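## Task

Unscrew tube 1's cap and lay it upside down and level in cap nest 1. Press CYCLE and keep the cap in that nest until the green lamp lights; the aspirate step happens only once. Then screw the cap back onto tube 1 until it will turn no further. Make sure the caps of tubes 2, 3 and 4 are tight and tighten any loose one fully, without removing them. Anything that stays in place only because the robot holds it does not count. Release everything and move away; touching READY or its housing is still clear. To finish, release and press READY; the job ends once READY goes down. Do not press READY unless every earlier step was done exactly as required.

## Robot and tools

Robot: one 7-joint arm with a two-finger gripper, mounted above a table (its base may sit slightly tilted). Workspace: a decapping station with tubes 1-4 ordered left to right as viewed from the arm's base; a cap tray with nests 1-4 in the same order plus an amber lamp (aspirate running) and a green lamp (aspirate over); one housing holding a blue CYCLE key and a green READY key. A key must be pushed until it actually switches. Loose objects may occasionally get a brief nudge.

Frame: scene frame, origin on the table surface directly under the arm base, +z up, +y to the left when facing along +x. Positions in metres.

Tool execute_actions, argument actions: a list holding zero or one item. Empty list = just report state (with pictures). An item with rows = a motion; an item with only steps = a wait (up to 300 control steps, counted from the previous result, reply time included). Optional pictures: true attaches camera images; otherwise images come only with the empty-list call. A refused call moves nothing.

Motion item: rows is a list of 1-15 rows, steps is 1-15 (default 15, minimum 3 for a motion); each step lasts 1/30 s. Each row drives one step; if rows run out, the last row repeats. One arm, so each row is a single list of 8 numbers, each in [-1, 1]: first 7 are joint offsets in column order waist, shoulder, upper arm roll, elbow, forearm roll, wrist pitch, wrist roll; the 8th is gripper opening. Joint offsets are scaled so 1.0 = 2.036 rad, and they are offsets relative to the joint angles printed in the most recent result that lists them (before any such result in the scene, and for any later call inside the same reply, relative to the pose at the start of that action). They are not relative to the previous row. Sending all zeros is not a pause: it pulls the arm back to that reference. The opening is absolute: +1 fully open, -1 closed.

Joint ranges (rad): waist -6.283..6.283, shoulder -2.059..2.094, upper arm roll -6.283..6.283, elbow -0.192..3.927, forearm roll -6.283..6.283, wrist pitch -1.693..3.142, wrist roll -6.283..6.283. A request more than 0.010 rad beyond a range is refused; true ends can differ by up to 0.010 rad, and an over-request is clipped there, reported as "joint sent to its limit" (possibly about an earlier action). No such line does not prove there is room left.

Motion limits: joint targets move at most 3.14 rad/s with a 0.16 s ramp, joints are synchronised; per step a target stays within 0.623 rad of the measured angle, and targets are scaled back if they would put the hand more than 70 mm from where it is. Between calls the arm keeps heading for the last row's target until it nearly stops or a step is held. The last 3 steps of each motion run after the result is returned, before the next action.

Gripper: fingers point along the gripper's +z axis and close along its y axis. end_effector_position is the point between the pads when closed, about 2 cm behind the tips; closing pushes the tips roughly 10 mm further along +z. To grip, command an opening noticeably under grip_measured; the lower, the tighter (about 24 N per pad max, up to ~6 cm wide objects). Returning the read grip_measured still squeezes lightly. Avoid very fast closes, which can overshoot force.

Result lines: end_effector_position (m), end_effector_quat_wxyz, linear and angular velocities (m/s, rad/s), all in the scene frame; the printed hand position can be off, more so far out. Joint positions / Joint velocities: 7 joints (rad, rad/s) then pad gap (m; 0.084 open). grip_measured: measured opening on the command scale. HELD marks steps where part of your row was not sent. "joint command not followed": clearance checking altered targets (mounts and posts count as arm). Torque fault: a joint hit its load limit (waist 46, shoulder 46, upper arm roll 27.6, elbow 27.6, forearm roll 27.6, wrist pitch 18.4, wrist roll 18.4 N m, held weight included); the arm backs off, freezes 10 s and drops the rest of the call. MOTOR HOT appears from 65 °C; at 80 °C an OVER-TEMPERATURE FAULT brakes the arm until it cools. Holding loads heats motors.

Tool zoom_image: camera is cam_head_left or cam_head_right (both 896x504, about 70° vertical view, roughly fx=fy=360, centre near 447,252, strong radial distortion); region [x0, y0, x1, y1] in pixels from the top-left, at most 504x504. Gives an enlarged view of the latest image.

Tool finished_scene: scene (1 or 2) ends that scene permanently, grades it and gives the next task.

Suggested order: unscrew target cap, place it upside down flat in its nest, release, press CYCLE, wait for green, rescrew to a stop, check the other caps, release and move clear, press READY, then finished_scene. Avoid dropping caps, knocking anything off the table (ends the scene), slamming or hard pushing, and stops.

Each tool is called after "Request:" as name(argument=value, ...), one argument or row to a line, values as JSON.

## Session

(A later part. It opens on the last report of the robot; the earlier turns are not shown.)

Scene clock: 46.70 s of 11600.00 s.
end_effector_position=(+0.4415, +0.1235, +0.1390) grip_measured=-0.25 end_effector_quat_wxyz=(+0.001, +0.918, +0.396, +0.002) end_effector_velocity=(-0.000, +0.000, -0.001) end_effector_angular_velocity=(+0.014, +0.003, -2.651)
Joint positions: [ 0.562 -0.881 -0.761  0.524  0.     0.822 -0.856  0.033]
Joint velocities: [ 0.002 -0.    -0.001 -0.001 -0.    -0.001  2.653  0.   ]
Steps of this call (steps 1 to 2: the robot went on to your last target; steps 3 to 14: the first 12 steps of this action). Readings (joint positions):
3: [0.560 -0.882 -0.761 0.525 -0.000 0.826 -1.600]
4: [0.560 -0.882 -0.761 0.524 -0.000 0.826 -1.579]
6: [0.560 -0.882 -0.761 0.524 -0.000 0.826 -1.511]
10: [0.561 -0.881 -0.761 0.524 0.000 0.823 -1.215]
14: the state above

Request:
execute_actions(
  actions=[
    {"rows": [[0.0009,0.0008,-0.0005,-0.001,0,-0.0014,1.0,-0.72]], "steps": 15},
  ],
)

Scene clock: 47.20 s of 11600.00 s.
end_effector_position=(+0.4413, +0.1229, +0.1380) grip_measured=-0.25 end_effector_quat_wxyz=(-0.001, +0.967, -0.254, +0.002) end_effector_velocity=(-0.004, +0.002, -0.004) end_effector_angular_velocity=(+0.015, +0.012, -2.635)
Joint positions: [ 0.563 -0.879 -0.763  0.522 -0.     0.82   0.471  0.033]
Joint velocities: [ 0.004  0.001  0.002 -0.008  0.004  0.     2.638  0.   ]
Steps of this call (steps 1 to 3: the last 3 steps of your previous action; steps 4 to 15: the first 12 steps of this action). Readings (joint positions):
4: [0.562 -0.880 -0.762 0.524 -0.000 0.821 -0.502]
5: [0.562 -0.880 -0.762 0.524 -0.000 0.821 -0.414]
7: [0.562 -0.880 -0.762 0.524 -0.000 0.821 -0.237]
11: [0.563 -0.880 -0.763 0.523 -0.000 0.820 0.117]
15: the state above

Request:
execute_actions(
  actions=[
    {"rows": [[0.0009,0.0005,-0.0002,-0.0006,0,-0.0014,1.0,-0.75]], "steps": 15},
  ],
)

Scene clock: 47.70 s of 11600.00 s.
end_effector_position=(+0.4410, +0.1242, +0.1367) grip_measured=-0.25 end_effector_quat_wxyz=(+0.002, -0.611, +0.792, -0.001) end_effector_velocity=(+0.004, +0.002, +0.000) end_effector_angular_velocity=(+0.008, -0.009, -2.632)
Joint positions: [ 0.566 -0.878 -0.762  0.52   0.     0.816  1.787  0.033]
Joint velocities: [ 0.007  0.003  0.003  0.003  0.    -0.014  2.639 -0.   ]
Steps of this call (steps 1 to 3: the last 3 steps of your previous action; steps 4 to 15: the first 12 steps of this action). Readings (joint positions):
4: [0.563 -0.879 -0.763 0.522 -0.000 0.820 0.822]
5: [0.563 -0.879 -0.763 0.522 -0.000 0.820 0.907]
7: [0.563 -0.879 -0.763 0.521 -0.000 0.819 1.080]
11: [0.564 -0.878 -0.763 0.521 -0.000 0.818 1.433]
15: the state above

Request:
execute_actions(
  actions=[
    {"rows": [[0.0003,0.0004,-0.0005,-0.0003,0,-0.0007,1.0,-0.8]], "steps": 15},
  ],
)

Scene clock: 48.20 s of 11600.00 s.
end_effector_position=(+0.4412, +0.1232, +0.1365) grip_measured=-0.25 end_effector_quat_wxyz=(+0.002, +0.003, +1.000, +0.000) end_effector_velocity=(-0.005, -0.002, -0.002) end_effector_angular_velocity=(+0.009, +0.015, -2.641)
Joint positions: [ 0.566 -0.877 -0.764  0.52  -0.     0.815  3.105  0.033]
Joint velocities: [-0.003 -0.001 -0.004 -0.006 -0.003  0.01   2.637  0.   ]
Steps of this call (steps 1 to 3: the last 3 steps of your previous action; steps 4 to 15: the first 12 steps of this action). Readings (joint positions):
4: [0.566 -0.878 -0.762 0.521 0.000 0.816 2.139]
5: [0.566 -0.878 -0.762 0.521 0.000 0.816 2.225]
7: [0.566 -0.878 -0.762 0.521 0.000 0.815 2.398]
11: [0.566 -0.877 -0.763 0.521 -0.000 0.814 2.751]
15: the state above

Request:
execute_actions(
  actions=[
    {"rows": [[0.0008,0.0005,-0.0002,-0.0005,0,-0.0012,0.95,-0.8]], "steps": 15},
  ],
  pictures=true,
)

Request:
zoom_image(
  camera="cam_head_left",
  region=[420, 170, 480, 230],
)

Scene clock: 48.70 s of 11600.00 s.
end_effector_position=(+0.4404, +0.1241, +0.1352) grip_measured=-0.25 end_effector_quat_wxyz=(+0.000, +0.614, +0.790, +0.001) end_effector_velocity=(+0.003, -0.001, -0.001) end_effector_angular_velocity=(+0.001, -0.005, -2.637)
Joint positions: [ 0.568 -0.876 -0.763  0.518  0.     0.813  4.422  0.033]
Joint velocities: [ 0.003  0.005 -0.003  0.001 -0.002 -0.012  2.637  0.   ]
Steps of this call (steps 1 to 3: the last 3 steps of your previous action; steps 4 to 15: the first 12 steps of this action). Readings (joint positions):
4: [0.566 -0.877 -0.764 0.520 -0.000 0.815 3.456]
5: [0.566 -0.877 -0.764 0.520 -0.000 0.815 3.542]
7: [0.566 -0.877 -0.764 0.519 -0.000 0.815 3.715]
11: [0.567 -0.877 -0.763 0.518 0.000 0.815 4.068]
15: the state above

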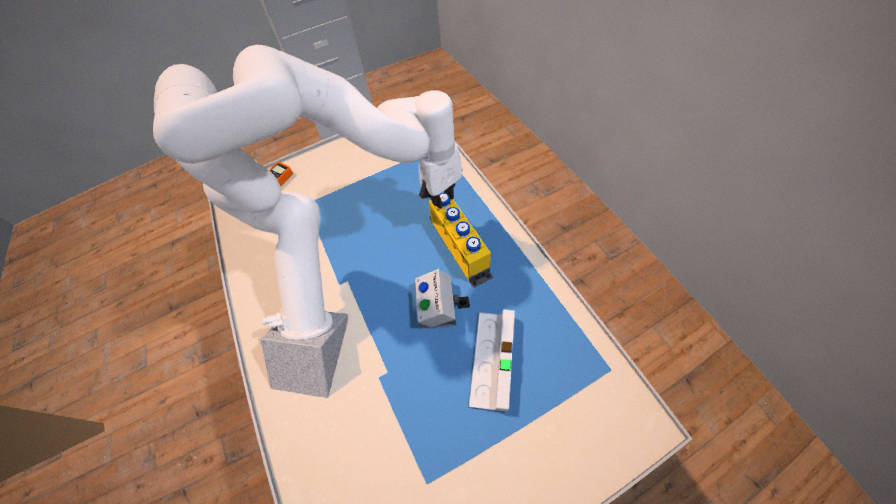

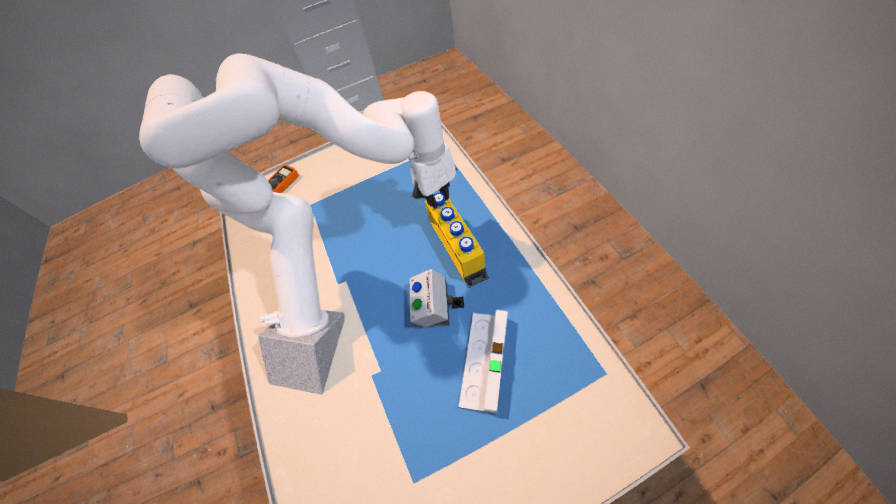

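Region (420, 170, 480, 230) of cam_head_left's 896x504 image, scaled by 8.400, with more detail than that image has.

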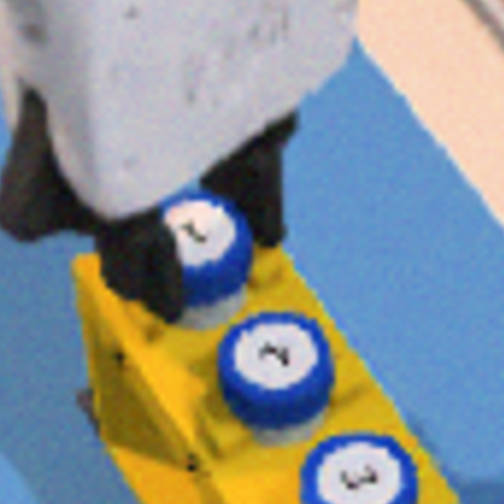

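Request:
execute_actions(
  actions=[
    {"rows": [[0.0005,0.0004,-0.0004,-0.0002,0,-0.0012,0.88,-0.8]], "steps": 12},
  ],
)

Request:
execute_actions(
  actions=[
    {"steps": 5},
  ],
)

Scene clock: 49.10 s of 11600.00 s.
end_effector_position=(+0.4411, +0.1238, +0.1349) grip_measured=-0.25 end_effector_quat_wxyz=(+0.001, +0.923, +0.386, +0.002) end_effector_velocity=(+0.001, -0.002, -0.001) end_effector_angular_velocity=(+0.008, -0.004, -2.645)
Joint positions: [ 0.569 -0.875 -0.764  0.518  0.     0.809  5.45   0.033]
Joint velocities: [ 0.001  0.004 -0.005 -0.002 -0.001 -0.01   2.64   0.   ]
Steps of this call (steps 1 to 3: the last 3 steps of your previous action; steps 4 to 12: the first 9 steps of this action). Readings (joint positions):
4: [0.568 -0.876 -0.763 0.518 0.000 0.812 4.765]
5: [0.568 -0.876 -0.763 0.518 0.000 0.812 4.844]
7: [0.568 -0.875 -0.764 0.518 0.000 0.811 5.011]
11: [0.569 -0.875 -0.764 0.518 0.000 0.810 5.362]
12: the state above

Scene clock: 49.27 s of 11600.00 s.
end_effector_position=(+0.4412, +0.1234, +0.1348) grip_measured=-0.25 end_effector_quat_wxyz=(+0.000, +0.984, +0.176, +0.002) end_effector_velocity=(+0.000, -0.002, +0.001) end_effector_angular_velocity=(+0.007, -0.001, -2.418)
Joint positions: [ 0.569 -0.874 -0.765  0.518 -0.     0.809  5.887  0.033]
Joint velocities: [-0.002  0.    -0.003  0.001 -0.003  0.002  2.414 -0.   ]
Kept back: nothing.
Steps of this call (steps 1 to 3: the last 3 steps of your previous action; steps 4 to 5: the robot went on to your last target). Readings (joint positions):
1: [0.569 -0.875 -0.765 0.518 -0.000 0.809 5.539]
2: [0.569 -0.874 -0.765 0.518 -0.000 0.809 5.627]
4: [0.569 -0.874 -0.765 0.518 -0.000 0.809 5.803]
5: the state above

Request:
execute_actions(
  actions=[
    {"rows": [[0,0,0,0,0,0,0.16,-0.8],[0,0,0,0,0,0,0.16,-0.8],[0,0,0,0,0,0,0.16,-0.5],[0,0,0,0,0,0,0.16,-0.3],[0,0,0,0,0,0,0.16,-0.13],[0,0,0,0,0,0,0.16,-0.13],[0,0,0,0,0,0,0.16,-0.13],[0,0,0,0,0,0,0.16,-0.13]], "steps": 11},
  ],
  pictures=true,
)

Request:
zoom_image(
  camera="cam_head_left",
  region=[420, 170, 480, 230],
)

Scene clock: 50.20 s of 11600.00 s.
end_effector_position=(+0.4408, +0.1247, +0.1349) grip_measured=-0.17 end_effector_quat_wxyz=(-0.001, +1.000, +0.015, +0.001) end_effector_velocity=(-0.001, +0.013, -0.003) end_effector_angular_velocity=(+0.005, +0.007, +0.032)
Joint positions: [ 0.569 -0.876 -0.763  0.518  0.001  0.811  6.213  0.037]
Joint velocities: [ 0.014 -0.003  0.026 -0.003  0.007 -0.    -0.001  0.034]
Steps of this call (steps 1 to 20: the robot went on to your last target; steps 21 to 28: the first 8 steps of this action). Readings (joint positions):
21: [0.568 -0.875 -0.765 0.518 -0.000 0.811 6.213]
22: [0.568 -0.875 -0.765 0.518 -0.000 0.811 6.213]
24: [0.568 -0.875 -0.765 0.518 -0.000 0.811 6.213]
28: the state above

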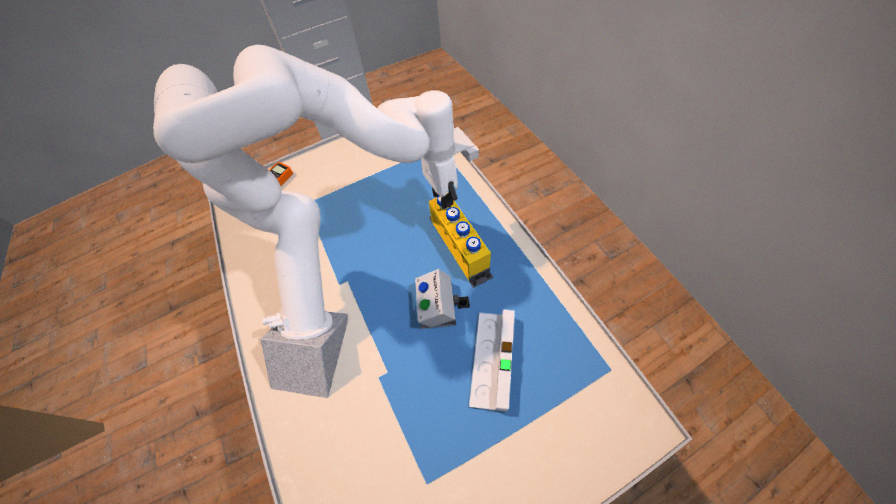

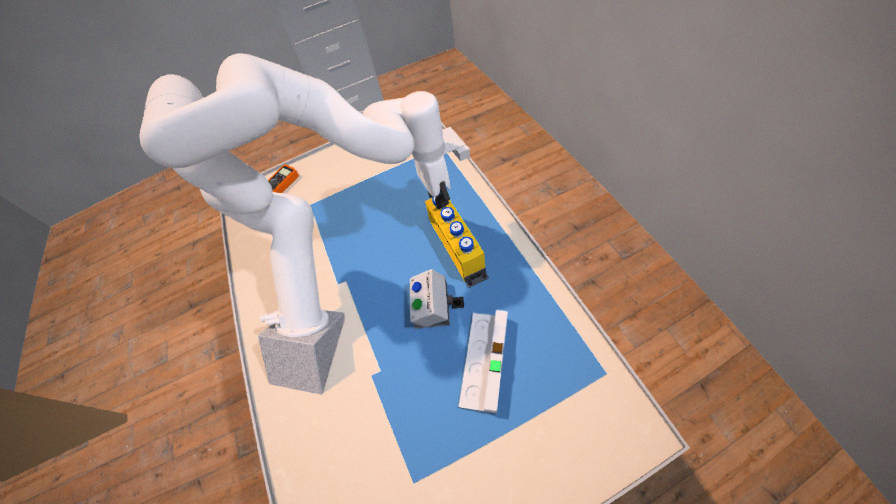

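Region (420, 170, 480, 230) of cam_head_left's 896x504 image, scaled by 8.400, with more detail than that image has.

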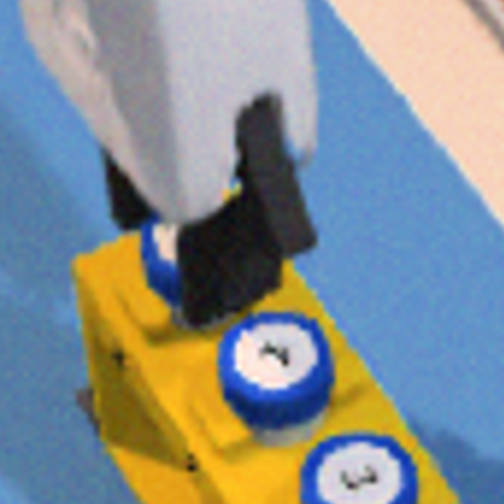

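Request:
execute_actions(
  actions=[
    {"rows": [[-0.0002,0.0007,-0.0012,0,-0.0005,-0.0005,0,-0.08],[-0.0002,0.0007,-0.0012,0,-0.0005,-0.0005,-1.0,-0.08]], "steps": 15},
  ],
)

Request:
execute_actions(
  actions=[
    {"steps": 9},
  ],
  pictures=true,
)

Request:
zoom_image(
  camera="cam_head_left",
  region=[420, 170, 480, 230],
)

Scene clock: 50.77 s of 11600.00 s.
end_effector_position=(+0.4403, +0.1245, +0.1342) grip_measured=-0.09 end_effector_quat_wxyz=(-0.000, +0.949, +0.314, +0.001) end_effector_velocity=(+0.004, -0.005, +0.003) end_effector_angular_velocity=(-0.008, -0.015, +2.664)
Joint positions: [ 0.57  -0.875 -0.764  0.517  0.001  0.81   5.603  0.04 ]
Joint velocities: [-0.006  0.003 -0.008  0.007 -0.005 -0.004 -2.673  0.   ]
Steps of this call (steps 1 to 3: the last 3 steps of your previous action; steps 4 to 5: the robot went on to your last target; steps 6 to 17: the first 12 steps of this action). Readings (joint positions):
6: [0.570 -0.876 -0.762 0.518 0.001 0.810 6.213]
7: [0.570 -0.876 -0.762 0.517 0.002 0.811 6.212]
9: [0.571 -0.876 -0.762 0.517 0.002 0.811 6.188]
13: [0.571 -0.875 -0.763 0.516 0.001 0.811 5.960]
17: the state above

Scene clock: 51.07 s of 11600.00 s.
end_effector_position=(+0.4408, +0.1236, +0.1346) grip_measured=-0.09 end_effector_quat_wxyz=(+0.001, +0.753, +0.658, +0.001) end_effector_velocity=(+0.001, -0.001, +0.000) end_effector_angular_velocity=(-0.008, -0.002, +2.636)
Joint positions: [ 0.569 -0.874 -0.765  0.518  0.     0.81   4.806  0.04 ]
Joint velocities: [-0.001  0.001 -0.002  0.001 -0.001 -0.001 -2.637 -0.   ]
Kept back: nothing.
Steps of this call (steps 1 to 3: the last 3 steps of your previous action; steps 4 to 9: the robot went on to your last target). Readings (joint positions):
1: [0.570 -0.875 -0.764 0.517 0.001 0.810 5.514]
2: [0.570 -0.875 -0.764 0.517 0.001 0.810 5.425]
4: [0.570 -0.874 -0.765 0.517 0.000 0.810 5.248]
8: [0.569 -0.874 -0.765 0.518 0.000 0.810 4.894]
9: the state above

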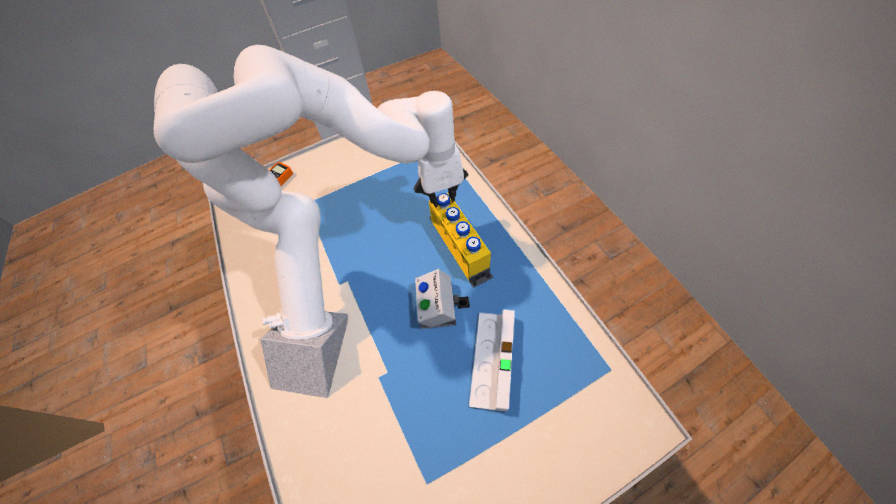

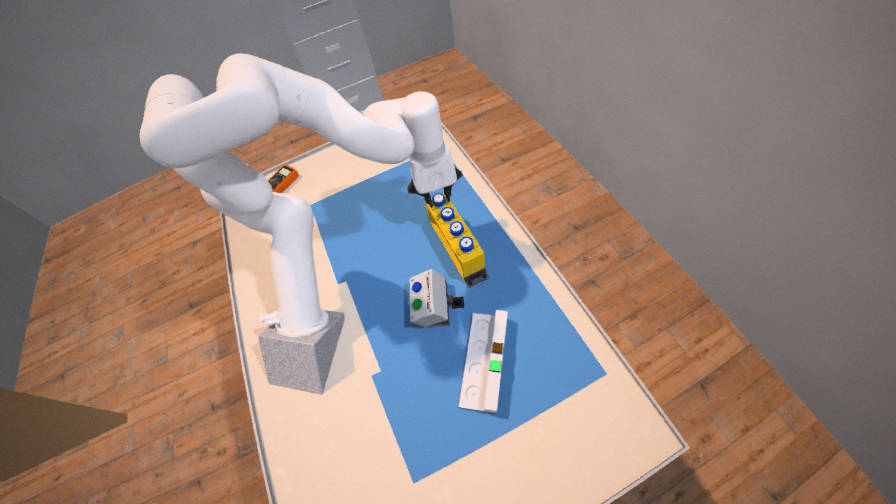

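Region (420, 170, 480, 230) of cam_head_left's 896x504 image, scaled by 8.400, with more detail than that image has.

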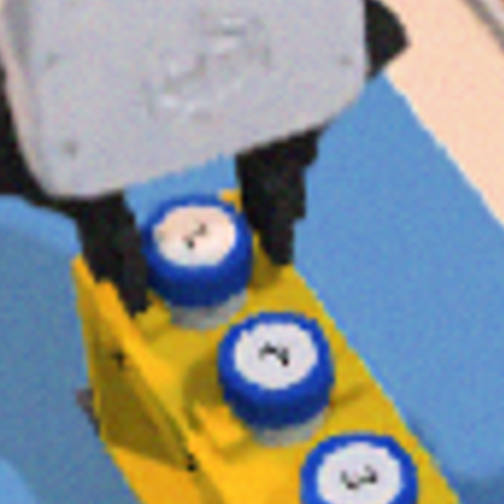

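Request:
execute_actions(
  actions=[
    {"rows": [[0.0005,0.0004,-0.0003,-0.0003,0,-0.0009,-0.309,-0.2],[0.0005,0.0004,-0.0003,-0.0003,0,-0.0009,-0.309,-0.3],[0.0005,0.0004,-0.0003,-0.0003,0,-0.0009,-0.309,-0.4],[0.0005,0.0004,-0.0003,-0.0003,0,-0.0009,-0.309,-0.5],[0.0005,0.0004,-0.0003,-0.0003,0,-0.0009,-0.309,-0.65],[0.0005,0.0004,-0.0003,-0.0003,0,-0.0009,-0.309,-0.8],[0.0005,0.0004,-0.0003,-0.0003,0,-0.0009,-0.309,-0.8],[0.0005,0.0004,-0.0003,-0.0003,0,-0.0009,0.3,-0.8]], "steps": 15},
  ],
)

Request:
execute_actions(
  actions=[
    {"steps": 8},
  ],
  pictures=true,
)

Request:
zoom_image(
  camera="cam_head_left",
  region=[420, 170, 480, 230],
)

Scene clock: 51.73 s of 11600.00 s.
end_effector_position=(+0.4407, +0.1234, +0.1343) grip_measured=-0.25 end_effector_quat_wxyz=(+0.001, +0.559, +0.829, +0.001) end_effector_velocity=(+0.001, +0.001, -0.001) end_effector_angular_velocity=(+0.005, -0.004, -1.733)
Joint positions: [ 0.57  -0.874 -0.766  0.517 -0.     0.809  4.285  0.033]
Joint velocities: [ 0.003  0.003 -0.    -0.001  0.003 -0.009  1.732 -0.   ]
Steps of this call (steps 1 to 8: the robot went on to your last target; steps 9 to 20: the first 12 steps of this action). Readings (joint positions):
9: [0.569 -0.874 -0.765 0.518 0.000 0.810 4.227]
10: [0.569 -0.874 -0.765 0.518 0.000 0.809 4.212]
12: [0.569 -0.874 -0.766 0.517 -0.000 0.810 4.194]
16: [0.569 -0.874 -0.766 0.517 -0.000 0.810 4.182]
20: the state above

Scene clock: 52.00 s of 11600.00 s.
end_effector_position=(+0.4412, +0.1235, +0.1340) grip_measured=-0.25 end_effector_quat_wxyz=(+0.001, +0.803, +0.596, +0.001) end_effector_velocity=(+0.001, +0.000, -0.000) end_effector_angular_velocity=(+0.009, -0.004, -2.626)
Joint positions: [ 0.571 -0.873 -0.766  0.517  0.     0.806  4.965  0.033]
Joint velocities: [ 0.002  0.003 -0.     0.001  0.001 -0.006  2.626  0.   ]
Kept back: nothing.
Steps of this call (steps 1 to 3: the last 3 steps of your previous action; steps 4 to 8: the robot went on to your last target). Readings (joint positions):
1: [0.570 -0.874 -0.766 0.517 -0.000 0.809 4.351]
2: [0.570 -0.874 -0.766 0.517 -0.000 0.809 4.430]
4: [0.570 -0.873 -0.766 0.517 -0.000 0.808 4.607]
8: the state above

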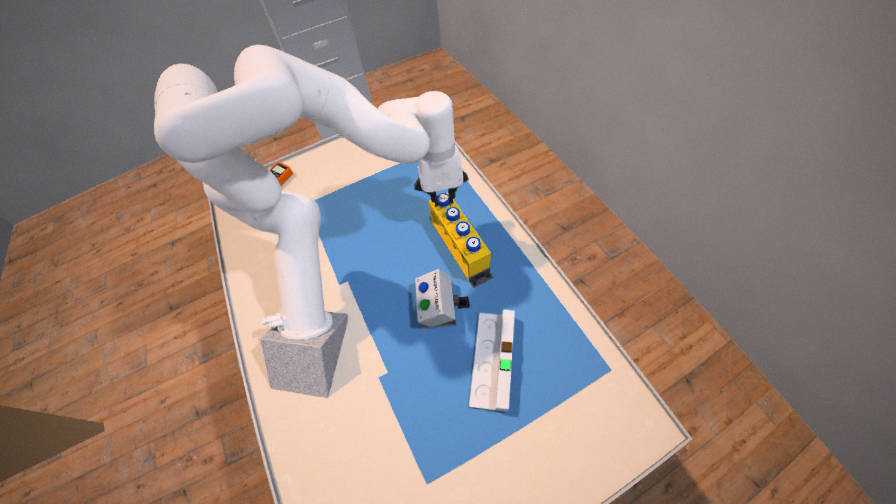

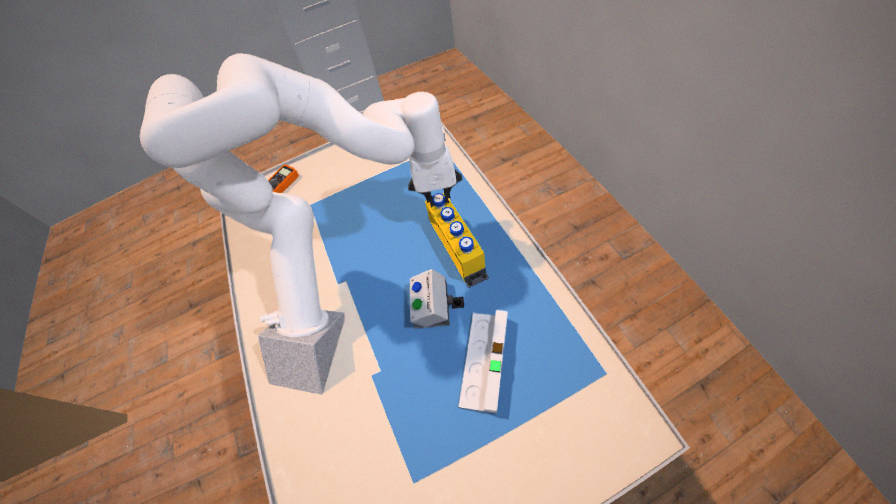

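Region (420, 170, 480, 230) of cam_head_left's 896x504 image, scaled by 8.400, with more detail than that image has.

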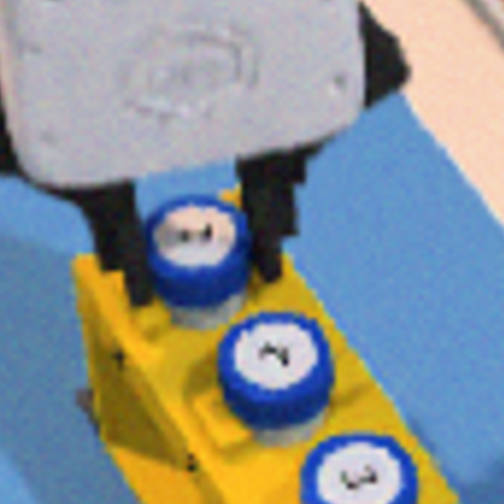

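Request:
execute_actions(
  actions=[
    {"rows": [[0.0004,0.0004,-0.0003,-0.0004,0,-0.0008,0.61,-0.8]], "steps": 14},
  ],
)

Scene clock: 52.47 s of 11600.00 s.
end_effector_position=(+0.4415, +0.1229, +0.1336) grip_measured=-0.25 end_effector_quat_wxyz=(+0.001, +0.994, +0.107, +0.002) end_effector_velocity=(+0.000, -0.001, -0.001) end_effector_angular_velocity=(+0.008, -0.002, -1.819)
Joint positions: [ 0.571 -0.871 -0.768  0.517 -0.     0.803  6.026  0.033]
Joint velocities: [ 0.     0.002 -0.003 -0.002  0.001 -0.004  1.815 -0.   ]
Steps of this call (steps 1 to 3: the robot went on to your last target; steps 4 to 14: the first 11 steps of this action). Readings (joint positions):
4: [0.570 -0.873 -0.766 0.517 -0.000 0.806 5.265]
5: [0.571 -0.873 -0.766 0.517 -0.000 0.806 5.322]
7: [0.571 -0.872 -0.766 0.517 -0.000 0.805 5.454]
11: [0.571 -0.872 -0.767 0.517 -0.000 0.804 5.797]
14: the state above

Request:
execute_actions(
  actions=[
    {"rows": [[0,0,0,0,0,0,0.089,-0.8],[0,0,0,0,0,0,0.089,-0.5],[0,0,0,0,0,0,0.089,-0.3],[-0.0005,-0.001,0.001,0,0,0.002,0.089,-0.08],[-0.0005,-0.001,0.001,0,0,0.002,0.089,-0.08],[-0.0005,-0.001,0.001,0,0,0.002,0.089,-0.08],[-0.0005,-0.001,0.001,0,0,0.002,0.089,-0.08],[-0.0005,-0.001,0.001,0,0,0.002,-1.0,-0.08]], "steps": 15},
  ],
)

Request:
execute_actions(
  actions=[
    {"steps": 18},
  ],
  pictures=true,
)

Request:
zoom_image(
  camera="cam_head_left",
  region=[420, 170, 480, 230],
)

Scene clock: 53.07 s of 11600.00 s.
end_effector_position=(+0.4402, +0.1248, +0.1338) grip_measured=-0.10 end_effector_quat_wxyz=(-0.001, +0.997, +0.072, +0.000) end_effector_velocity=(+0.003, -0.006, +0.001) end_effector_angular_velocity=(-0.006, -0.011, +1.728)
Joint positions: [ 0.571 -0.874 -0.763  0.516  0.001  0.809  6.099  0.04 ]
Joint velocities: [-0.004  0.005 -0.012  0.002 -0.005 -0.008 -1.74   0.002]
From where the robot then was, a joint's target lay farther than a number of 1.0 reaches, so one or more steps of this call were cut to that.
Steps of this call (steps 1 to 3: the last 3 steps of your previous action; steps 4 to 6: the robot went on to your last target; steps 7 to 18: the first 12 steps of this action). Readings (joint positions):
7: [0.571 -0.871 -0.768 0.516 -0.001 0.804 6.193]
8: [0.571 -0.871 -0.768 0.516 -0.001 0.804 6.197]
10: [0.571 -0.871 -0.768 0.517 -0.001 0.804 6.202]
14: [0.571 -0.874 -0.763 0.516 0.001 0.809 6.205]
18: the state above

Scene clock: 53.67 s of 11600.00 s.
end_effector_position=(+0.4408, +0.1235, +0.1340) grip_measured=-0.09 end_effector_quat_wxyz=(+0.001, +0.657, +0.754, +0.001) end_effector_velocity=(+0.000, +0.001, +0.000) end_effector_angular_velocity=(-0.006, +0.000, +2.638)
Joint positions: [ 0.57  -0.873 -0.765  0.517 -0.     0.808  4.534  0.04 ]
Joint velocities: [-0.     0.     0.002  0.     0.001 -0.001 -2.637 -0.   ]
Kept back: nothing.
From where the robot then was, a joint's target lay farther than a number of 1.0 reaches, so one or more steps of this call were cut to that.
Steps of this call (steps 1 to 3: the last 3 steps of your previous action; steps 4 to 18: the robot went on to your last target). Readings (joint positions):
1: [0.571 -0.874 -0.764 0.516 0.001 0.809 6.033]
2: [0.571 -0.874 -0.764 0.516 0.000 0.809 5.954]
4: [0.570 -0.874 -0.765 0.516 0.000 0.808 5.777]
8: [0.570 -0.874 -0.765 0.516 -0.000 0.808 5.419]
18: the state above

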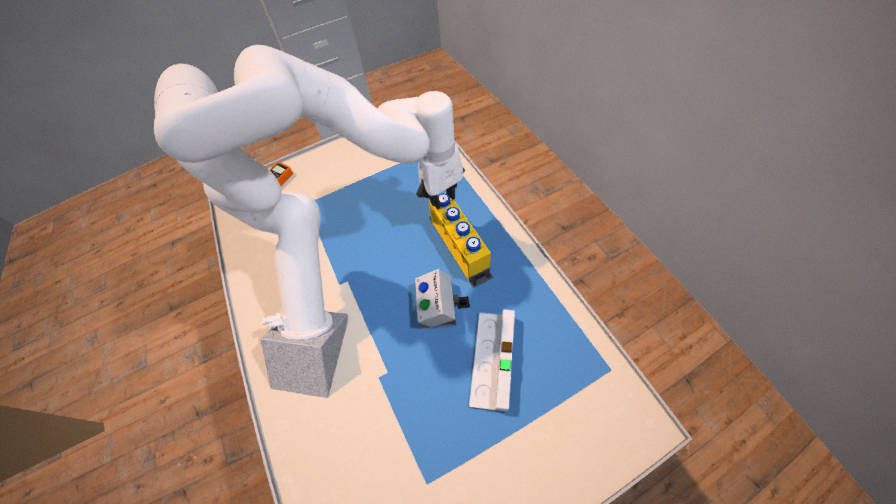

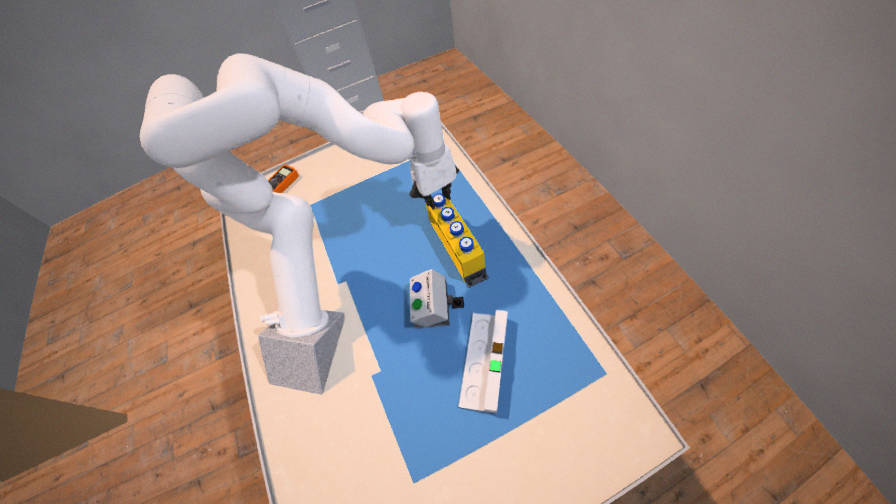

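Region (420, 170, 480, 230) of cam_head_left's 896x504 image, scaled by 8.400, with more detail than that image has.

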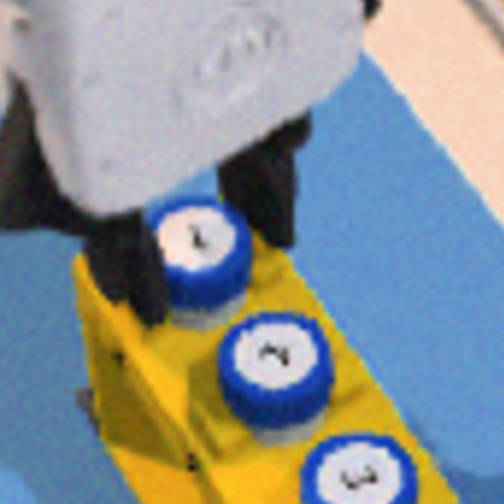

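Request:
execute_actions(
  actions=[
    {"rows": [[0,0,0,0,0,0,-0.4,-0.08],[0,0,0,0,0,0,-0.4,-0.08],[0,0,0,0,0,0,-0.4,-0.08],[0,0,0,0,0,0,-0.4,-0.08],[0,0,0,0,0,0,-0.4,-0.08],[0,0,0,0,0,0,-0.4,-0.08],[0,0,0,0,0,0,-0.4,-0.08],[0,0,0,0,0,0,-0.4,-0.15],[0,0,0,0,0,0,-0.4,-0.22],[0,0,0,0,0,0,-0.4,-0.3],[0,0,0,0,0,0,-0.4,-0.4],[0,0,0,0,0,0,-0.4,-0.5],[0,0,0,0,0,0,-0.4,-0.65],[0,0,0,0,0,0,-0.4,-0.8]], "steps": 15},
  ],
)

Request:
execute_actions(
  actions=[
    {"rows": [[0.0007,0.0006,-0.0004,-0.0005,0,-0.0013,1.0,-0.8]], "steps": 15},
  ],
)

Request:
execute_actions(
  actions=[
    {"steps": 8},
  ],
  pictures=true,
)

Request:
execute_actions(
  actions=[
    {"steps": 4},
  ],
)

Scene clock: 54.30 s of 11600.00 s.
end_effector_position=(+0.4403, +0.1229, +0.1339) grip_measured=-0.25 end_effector_quat_wxyz=(+0.001, +0.313, +0.950, -0.000) end_effector_velocity=(+0.001, -0.000, -0.001) end_effector_angular_velocity=(+0.000, -0.004, +0.166)
Joint positions: [ 0.569 -0.873 -0.767  0.516 -0.001  0.809  3.735  0.033]
Joint velocities: [ 0.001  0.001 -0.002 -0.002  0.    -0.007 -0.167  0.001]
Steps of this call (steps 1 to 7: the robot went on to your last target; steps 8 to 19: the first 12 steps of this action). Readings (joint positions):
8: [0.570 -0.873 -0.766 0.517 -0.000 0.808 4.041]
9: [0.570 -0.873 -0.766 0.517 -0.000 0.808 4.018]
11: [0.570 -0.873 -0.766 0.517 -0.000 0.808 3.950]
15: [0.570 -0.873 -0.766 0.517 -0.000 0.808 3.787]
19: the state above

Scene clock: 54.80 s of 11600.00 s.
end_effector_position=(+0.4405, +0.1235, +0.1331) grip_measured=-0.25 end_effector_quat_wxyz=(+0.001, +0.608, +0.794, +0.000) end_effector_velocity=(+0.000, +0.007, -0.002) end_effector_angular_velocity=(+0.011, -0.001, -2.648)
Joint positions: [ 0.571 -0.872 -0.766  0.515 -0.001  0.805  4.408  0.033]
Joint velocities: [ 0.009 -0.001  0.01  -0.001  0.008 -0.005  2.66  -0.003]
Steps of this call (steps 1 to 3: the last 3 steps of your previous action; steps 4 to 15: the first 12 steps of this action, its rows measured from where the robot was after step 3). Readings (joint positions):
3: [0.569 -0.873 -0.767 0.516 -0.001 0.809 3.725]
4: [0.569 -0.873 -0.766 0.516 -0.001 0.809 3.724]
5: [0.569 -0.873 -0.766 0.516 -0.001 0.809 3.728]
7: [0.569 -0.873 -0.766 0.516 -0.001 0.808 3.774]
11: [0.570 -0.872 -0.767 0.516 -0.001 0.806 4.048]
15: the state above

Scene clock: 55.07 s of 11600.00 s.
end_effector_position=(+0.4411, +0.1233, +0.1336) grip_measured=-0.25 end_effector_quat_wxyz=(+0.001, +0.846, +0.533, +0.001) end_effector_velocity=(-0.000, -0.007, +0.001) end_effector_angular_velocity=(+0.005, -0.003, -2.651)
Joint positions: [ 0.571 -0.872 -0.767  0.516 -0.001  0.805  5.116  0.033]
Joint velocities: [-0.007  0.001 -0.014  0.001 -0.007  0.003  2.637 -0.   ]
Kept back: nothing.
Steps of this call (steps 1 to 3: the last 3 steps of your previous action; steps 4 to 8: the robot went on to your last target). Readings (joint positions):
1: [0.571 -0.872 -0.766 0.515 -0.000 0.805 4.497]
2: [0.572 -0.872 -0.766 0.515 -0.000 0.805 4.585]
4: [0.572 -0.872 -0.765 0.516 -0.000 0.805 4.762]
8: the state above

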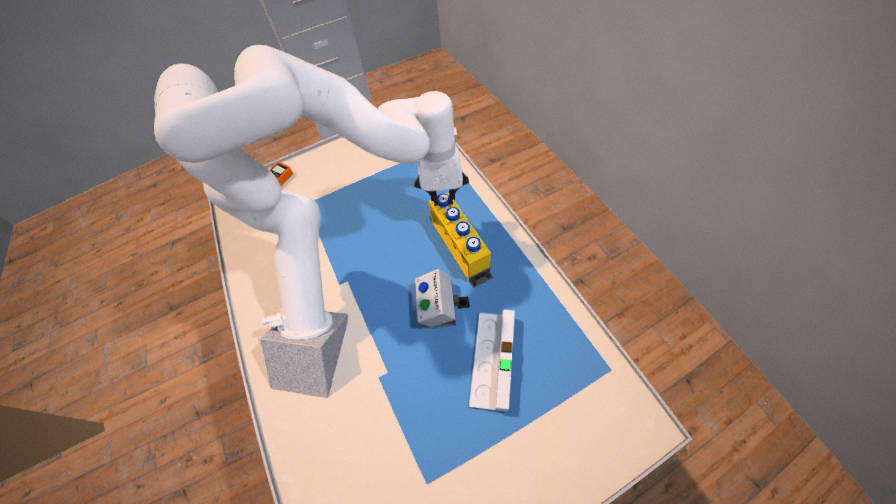

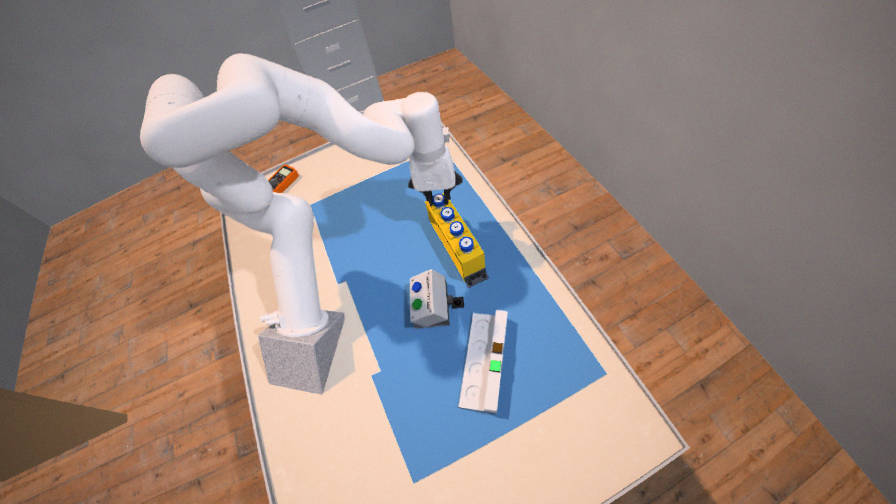

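Scene clock: 55.20 s of 11600.00 s.
end_effector_position=(+0.4412, +0.1229, +0.1338) grip_measured=-0.25 end_effector_quat_wxyz=(+0.001, +0.925, +0.380, +0.002) end_effector_velocity=(+0.000, -0.003, +0.001) end_effector_angular_velocity=(+0.008, -0.003, -2.346)
Joint positions: [ 0.571 -0.872 -0.767  0.516 -0.001  0.805  5.461  0.033]
Joint velocities: [-0.003  0.    -0.005  0.002 -0.002  0.001  2.34  -0.004]
Kept back: nothing.
Steps of this call (steps 1 to 4: the robot went on to your last target). Readings (joint positions):
1: [0.571 -0.872 -0.767 0.516 -0.001 0.805 5.205]
2: [0.571 -0.872 -0.767 0.516 -0.001 0.805 5.293]
4: the state above

Request:
zoom_image(
  camera="cam_head_left",
  region=[420, 180, 490, 260],
)

Region (420, 180, 490, 260) of cam_head_left's 896x504 image, scaled by 6.300, with more detail than that image has; it fills the left 441 columns of this view, and the rest is white.

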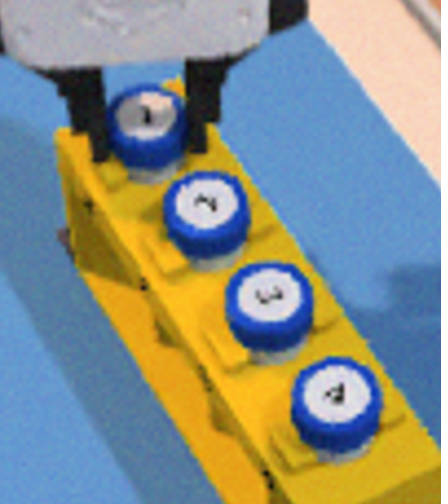

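Request:
execute_actions(
  actions=[
    {"rows": [[0,0,0,0,0,0,0.147,-0.5],[0,0,0,0,0,0,0.147,-0.3],[0,0,0,0,0,0,0.147,-0.08],[0,0,0,0,0,0,0.147,-0.08],[0,0,0,0,0,0,0.147,-0.08],[0,0,0,0,0,0,0.147,-0.08],[-0.005,-0.004,0.003,0.0035,0,0.009,0.147,-0.05],[-0.01,-0.008,0.006,0.007,0,0.018,0.147,-0.05],[-0.015,-0.012,0.009,0.011,0,0.027,0.1,-0.05],[-0.02,-0.0165,0.0125,0.015,0,0.036,0,-0.05],[-0.025,-0.021,0.0155,0.021,0,0.05,-0.2,-0.05],[-0.03,-0.0258,0.0189,0.0285,0,0.0645,-0.37,-0.05]], "steps": 15},
  ],
)

Request:
execute_actions(
  actions=[
    {"steps": 12},
  ],
  pictures=true,
)

Request:
zoom_image(
  camera="cam_head_left",
  region=[425, 185, 490, 260],
)

Request:
zoom_image(
  camera="cam_head_right",
  region=[420, 185, 485, 260],
)

Scene clock: 56.00 s of 11600.00 s.
end_effector_position=(+0.4404, +0.1230, +0.1424) grip_measured=-0.07 end_effector_quat_wxyz=(+0.000, +0.965, +0.263, +0.001) end_effector_velocity=(+0.014, -0.003, +0.092) end_effector_angular_velocity=(-0.001, -0.047, +1.120)
Joint positions: [ 0.553 -0.886 -0.756  0.528 -0.001  0.838  5.709  0.041]
Joint velocities: [-0.15  -0.126  0.085  0.141 -0.002  0.265 -1.129  0.002]
Steps of this call (steps 1 to 12: the robot went on to your last target; steps 13 to 24: the first 12 steps of this action). Readings (joint positions):
13: [0.570 -0.872 -0.768 0.516 -0.001 0.805 5.758]
14: [0.570 -0.872 -0.768 0.516 -0.001 0.805 5.758]
16: [0.570 -0.872 -0.768 0.516 -0.001 0.805 5.760]
20: [0.570 -0.873 -0.766 0.514 -0.000 0.811 5.761]
24: the state above

Scene clock: 56.40 s of 11600.00 s.
end_effector_position=(+0.4405, +0.1232, +0.1696) grip_measured=-0.06 end_effector_quat_wxyz=(+0.001, +0.757, +0.654, +0.001) end_effector_velocity=(-0.004, +0.001, +0.008) end_effector_angular_velocity=(-0.003, +0.014, +1.212)
Joint positions: [ 0.511 -0.923 -0.73   0.573 -0.001  0.932  4.816  0.041]
Joint velocities: [-0.016 -0.013  0.012  0.014  0.001  0.046 -1.21  -0.   ]
Kept back: nothing.
Steps of this call (steps 1 to 3: the last 3 steps of your previous action; steps 4 to 12: the robot went on to your last target). Readings (joint positions):
1: [0.548 -0.891 -0.753 0.533 -0.001 0.848 5.662]
2: [0.543 -0.895 -0.750 0.538 -0.001 0.859 5.598]
4: [0.532 -0.905 -0.743 0.550 -0.001 0.883 5.435]
8: [0.516 -0.919 -0.733 0.567 -0.001 0.919 5.080]
12: the state above

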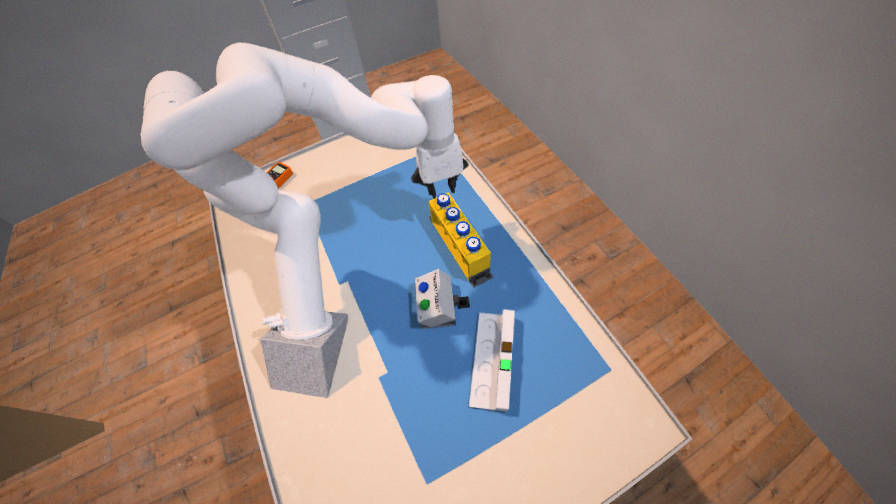

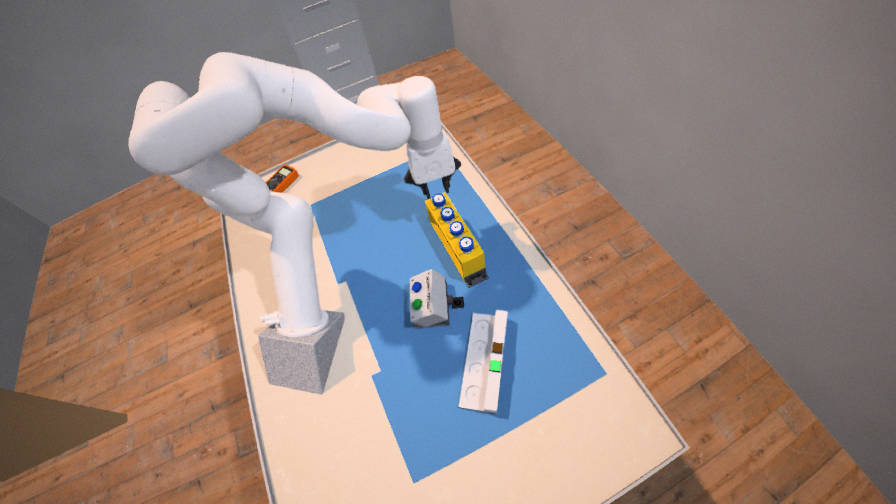

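Region (425, 185, 490, 260) of cam_head_left's 896x504 image, scaled by 6.720, with more detail than that image has; it fills the left 437 columns of this view, and the rest is white.

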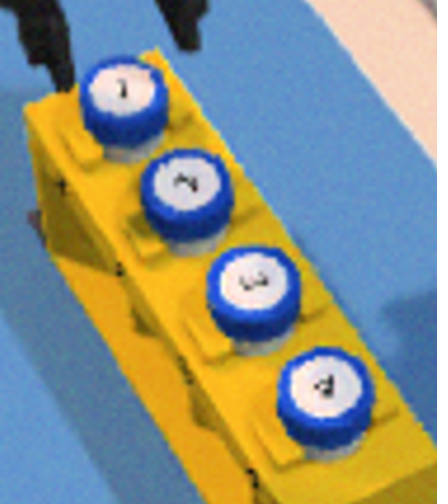

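Region (420, 185, 485, 260) of cam_head_right's 896x504 image, scaled by 6.720, with more detail than that image has; it fills the left 437 columns of this view, and the rest is white.

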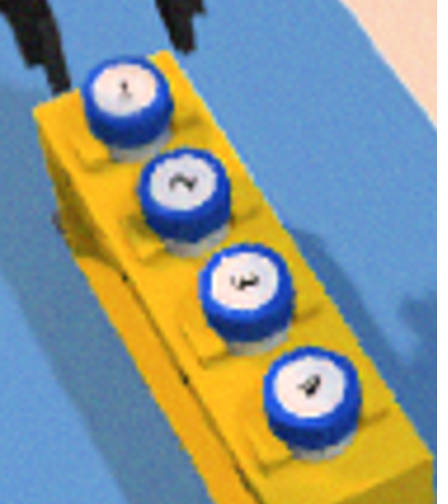

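Request:
execute_actions(
  actions=[
    {"rows": [[-0.001,0.01,-0.022,0,0,-0.005,-0.12,0],[-0.002,0.02,-0.045,0,0,-0.012,-0.19,0],[-0.0035,0.0323,-0.0684,0,0,-0.0196,-0.2534,0],[-0.0035,0.0323,-0.0684,0,0,-0.0196,-0.2534,0],[-0.0035,0.0323,-0.0684,0,0,-0.0196,-0.2534,0],[-0.0035,0.0323,-0.0684,0,0,-0.0196,-0.2534,0],[-0.0035,0.0323,-0.0684,0,0,-0.0196,-0.2534,0],[-0.0035,0.0323,-0.0684,0,0,-0.0196,-0.2534,0],[-0.0035,0.0323,-0.0684,0,0,-0.0196,-0.2534,0],[-0.0035,0.0323,-0.0684,0,0,-0.0196,-0.2534,0],[-0.0035,0.0323,-0.0684,0,0,-0.0196,-0.2534,0],[0.0027,0.036,-0.0725,-0.0045,0,-0.03,-0.2534,0],[0.0088,0.0398,-0.0766,-0.009,0,-0.0405,-0.2534,0],[0.015,0.0435,-0.0807,-0.0135,0,-0.051,-0.2534,0],[0.0211,0.0472,-0.0848,-0.018,0,-0.0613,-0.2534,0]], "steps": 15},
  ],
)

Request:
execute_actions(
  actions=[
    {"steps": 14},
  ],
)

Scene clock: 57.23 s of 11600.00 s.
end_effector_position=(+0.4398, +0.0737, +0.1587) grip_measured=-0.01 end_effector_quat_wxyz=(-0.001, +0.635, +0.773, -0.000) end_effector_velocity=(+0.006, -0.039, -0.014) end_effector_angular_velocity=(-0.010, -0.026, +0.254)
Joint positions: [ 0.504 -0.862 -0.86   0.572 -0.001  0.896  4.333  0.044]
Joint velocities: [ 0.017  0.063 -0.11  -0.007  0.002 -0.085 -0.361  0.   ]
Steps of this call (steps 1 to 13: the robot went on to your last target; steps 14 to 25: the first 12 steps of this action). Readings (joint positions):
14: [0.510 -0.925 -0.729 0.574 -0.001 0.936 4.708]
15: [0.510 -0.924 -0.730 0.574 -0.001 0.936 4.702]
17: [0.510 -0.917 -0.745 0.574 -0.001 0.930 4.653]
21: [0.506 -0.881 -0.822 0.573 -0.001 0.908 4.442]
25: the state above

Scene clock: 57.70 s of 11600.00 s.
end_effector_position=(+0.4400, +0.0702, +0.1343) grip_measured=-0.01 end_effector_quat_wxyz=(+0.000, +0.626, +0.780, +0.000) end_effector_velocity=(+0.001, -0.001, -0.004) end_effector_angular_velocity=(-0.001, -0.004, -0.000)
Joint positions: [ 0.553 -0.828 -0.902  0.537 -0.001  0.809  4.301  0.044]
Joint velocities: [ 0.008  0.006 -0.008 -0.007 -0.    -0.019 -0.003 -0.   ]
Kept back: nothing.
Steps of this call (steps 1 to 3: the last 3 steps of your previous action; steps 4 to 14: the robot went on to your last target). Readings (joint positions):
1: [0.506 -0.860 -0.864 0.572 -0.001 0.891 4.323]
2: [0.509 -0.857 -0.868 0.570 -0.001 0.884 4.316]
4: [0.523 -0.848 -0.879 0.560 -0.001 0.861 4.308]
8: [0.547 -0.832 -0.896 0.540 -0.001 0.823 4.302]
14: the state above

Request:
execute_actions(
  actions=[
    {"rows": [[0.0005,0.0005,-0.0003,-0.0003,0,-0.0009,0,-0.15],[0.0005,0.0005,-0.0003,-0.0003,0,-0.0009,0,-0.25],[0.0005,0.0005,-0.0003,-0.0003,0,-0.0009,0,-0.35],[0.0005,0.0005,-0.0003,-0.0003,0,-0.0009,0,-0.5],[0.0005,0.0005,-0.0003,-0.0003,0,-0.0009,0,-0.65],[0.0005,0.0005,-0.0003,-0.0003,0,-0.0009,0,-0.8],[0.0005,0.0005,-0.0003,-0.0003,0,-0.0009,0,-0.8],[0.0005,0.0005,-0.0003,-0.0003,0,-0.0009,0.25,-0.8]], "steps": 15},
  ],
)

Request:
execute_actions(
  actions=[
    {"steps": 4},
  ],
)

Request:
execute_actions(
  actions=[
    {"steps": 3},
  ],
  pictures=true,
)

Request:
zoom_image(
  camera="cam_head_left",
  region=[425, 185, 490, 260],
)

Scene clock: 58.27 s of 11600.00 s.
end_effector_position=(+0.4400, +0.0701, +0.1337) grip_measured=-0.25 end_effector_quat_wxyz=(+0.000, +0.667, +0.745, -0.000) end_effector_velocity=(+0.000, +0.001, -0.001) end_effector_angular_velocity=(+0.000, -0.001, -1.737)
Joint positions: [ 0.554 -0.827 -0.902  0.536 -0.001  0.807  4.408  0.033]
Joint velocities: [ 0.002  0.001  0.002 -0.001  0.001 -0.003  1.739  0.   ]
Steps of this call (steps 1 to 5: the robot went on to your last target; steps 6 to 17: the first 12 steps of this action). Readings (joint positions):
6: [0.554 -0.827 -0.902 0.536 -0.001 0.808 4.301]
7: [0.554 -0.827 -0.902 0.536 -0.001 0.808 4.301]
9: [0.554 -0.827 -0.902 0.536 -0.001 0.808 4.301]
13: [0.554 -0.827 -0.902 0.536 -0.001 0.808 4.302]
17: the state above

Scene clock: 58.40 s of 11600.00 s.
end_effector_position=(+0.4402, +0.0703, +0.1337) grip_measured=-0.25 end_effector_quat_wxyz=(+0.000, +0.757, +0.653, +0.000) end_effector_velocity=(+0.001, +0.002, +0.000) end_effector_angular_velocity=(+0.002, -0.003, -1.546)
Joint positions: [ 0.554 -0.827 -0.902  0.536 -0.001  0.807  4.666  0.033]
Joint velocities: [ 0.002 -0.001  0.003  0.002  0.001 -0.001  1.551 -0.   ]
Kept back: nothing.
Steps of this call (steps 1 to 3: the last 3 steps of your previous action; step 4: the robot went on to your last target). Readings (joint positions):
1: [0.554 -0.827 -0.902 0.536 -0.001 0.807 4.472]
2: [0.554 -0.827 -0.902 0.536 -0.001 0.807 4.542]
4: the state above

Scene clock: 58.50 s of 11600.00 s.
end_effector_position=(+0.4402, +0.0704, +0.1338) grip_measured=-0.25 end_effector_quat_wxyz=(+0.000, +0.788, +0.616, +0.000) end_effector_velocity=(+0.000, +0.000, +0.000) end_effector_angular_velocity=(+0.001, -0.000, -0.524)
Joint positions: [ 0.554 -0.827 -0.902  0.537 -0.001  0.807  4.764  0.033]
Joint velocities: [ 0.    -0.     0.     0.001  0.001  0.001  0.523  0.001]
Kept back: nothing.
Steps of this call (steps 1 to 3: the robot went on to your last target). Readings (joint positions):
1: [0.554 -0.827 -0.902 0.536 -0.001 0.807 4.711]
2: [0.554 -0.827 -0.902 0.537 -0.001 0.807 4.742]
3: the state above

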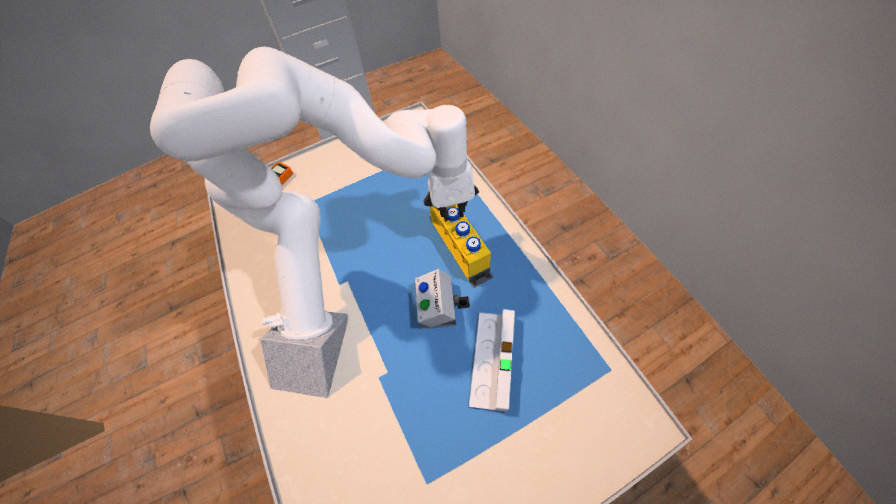

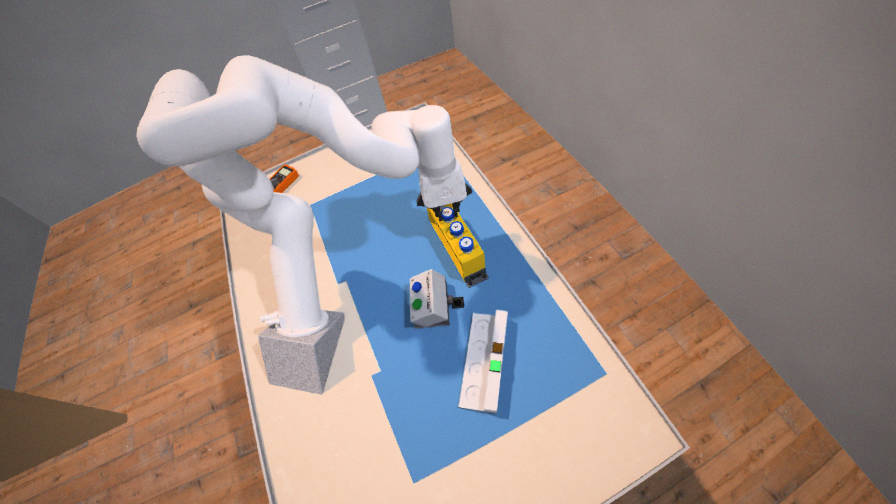

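Region (425, 185, 490, 260) of cam_head_left's 896x504 image, scaled by 6.720, with more detail than that image has; it fills the left 437 columns of this view, and the rest is white.

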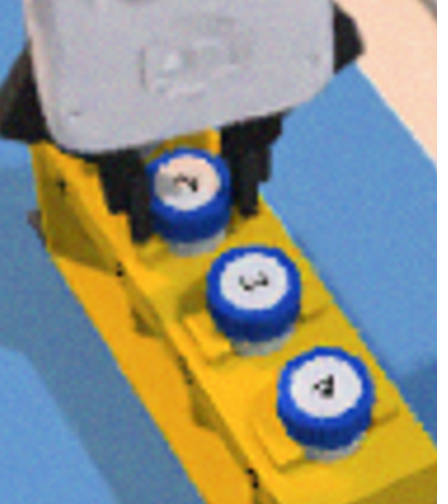

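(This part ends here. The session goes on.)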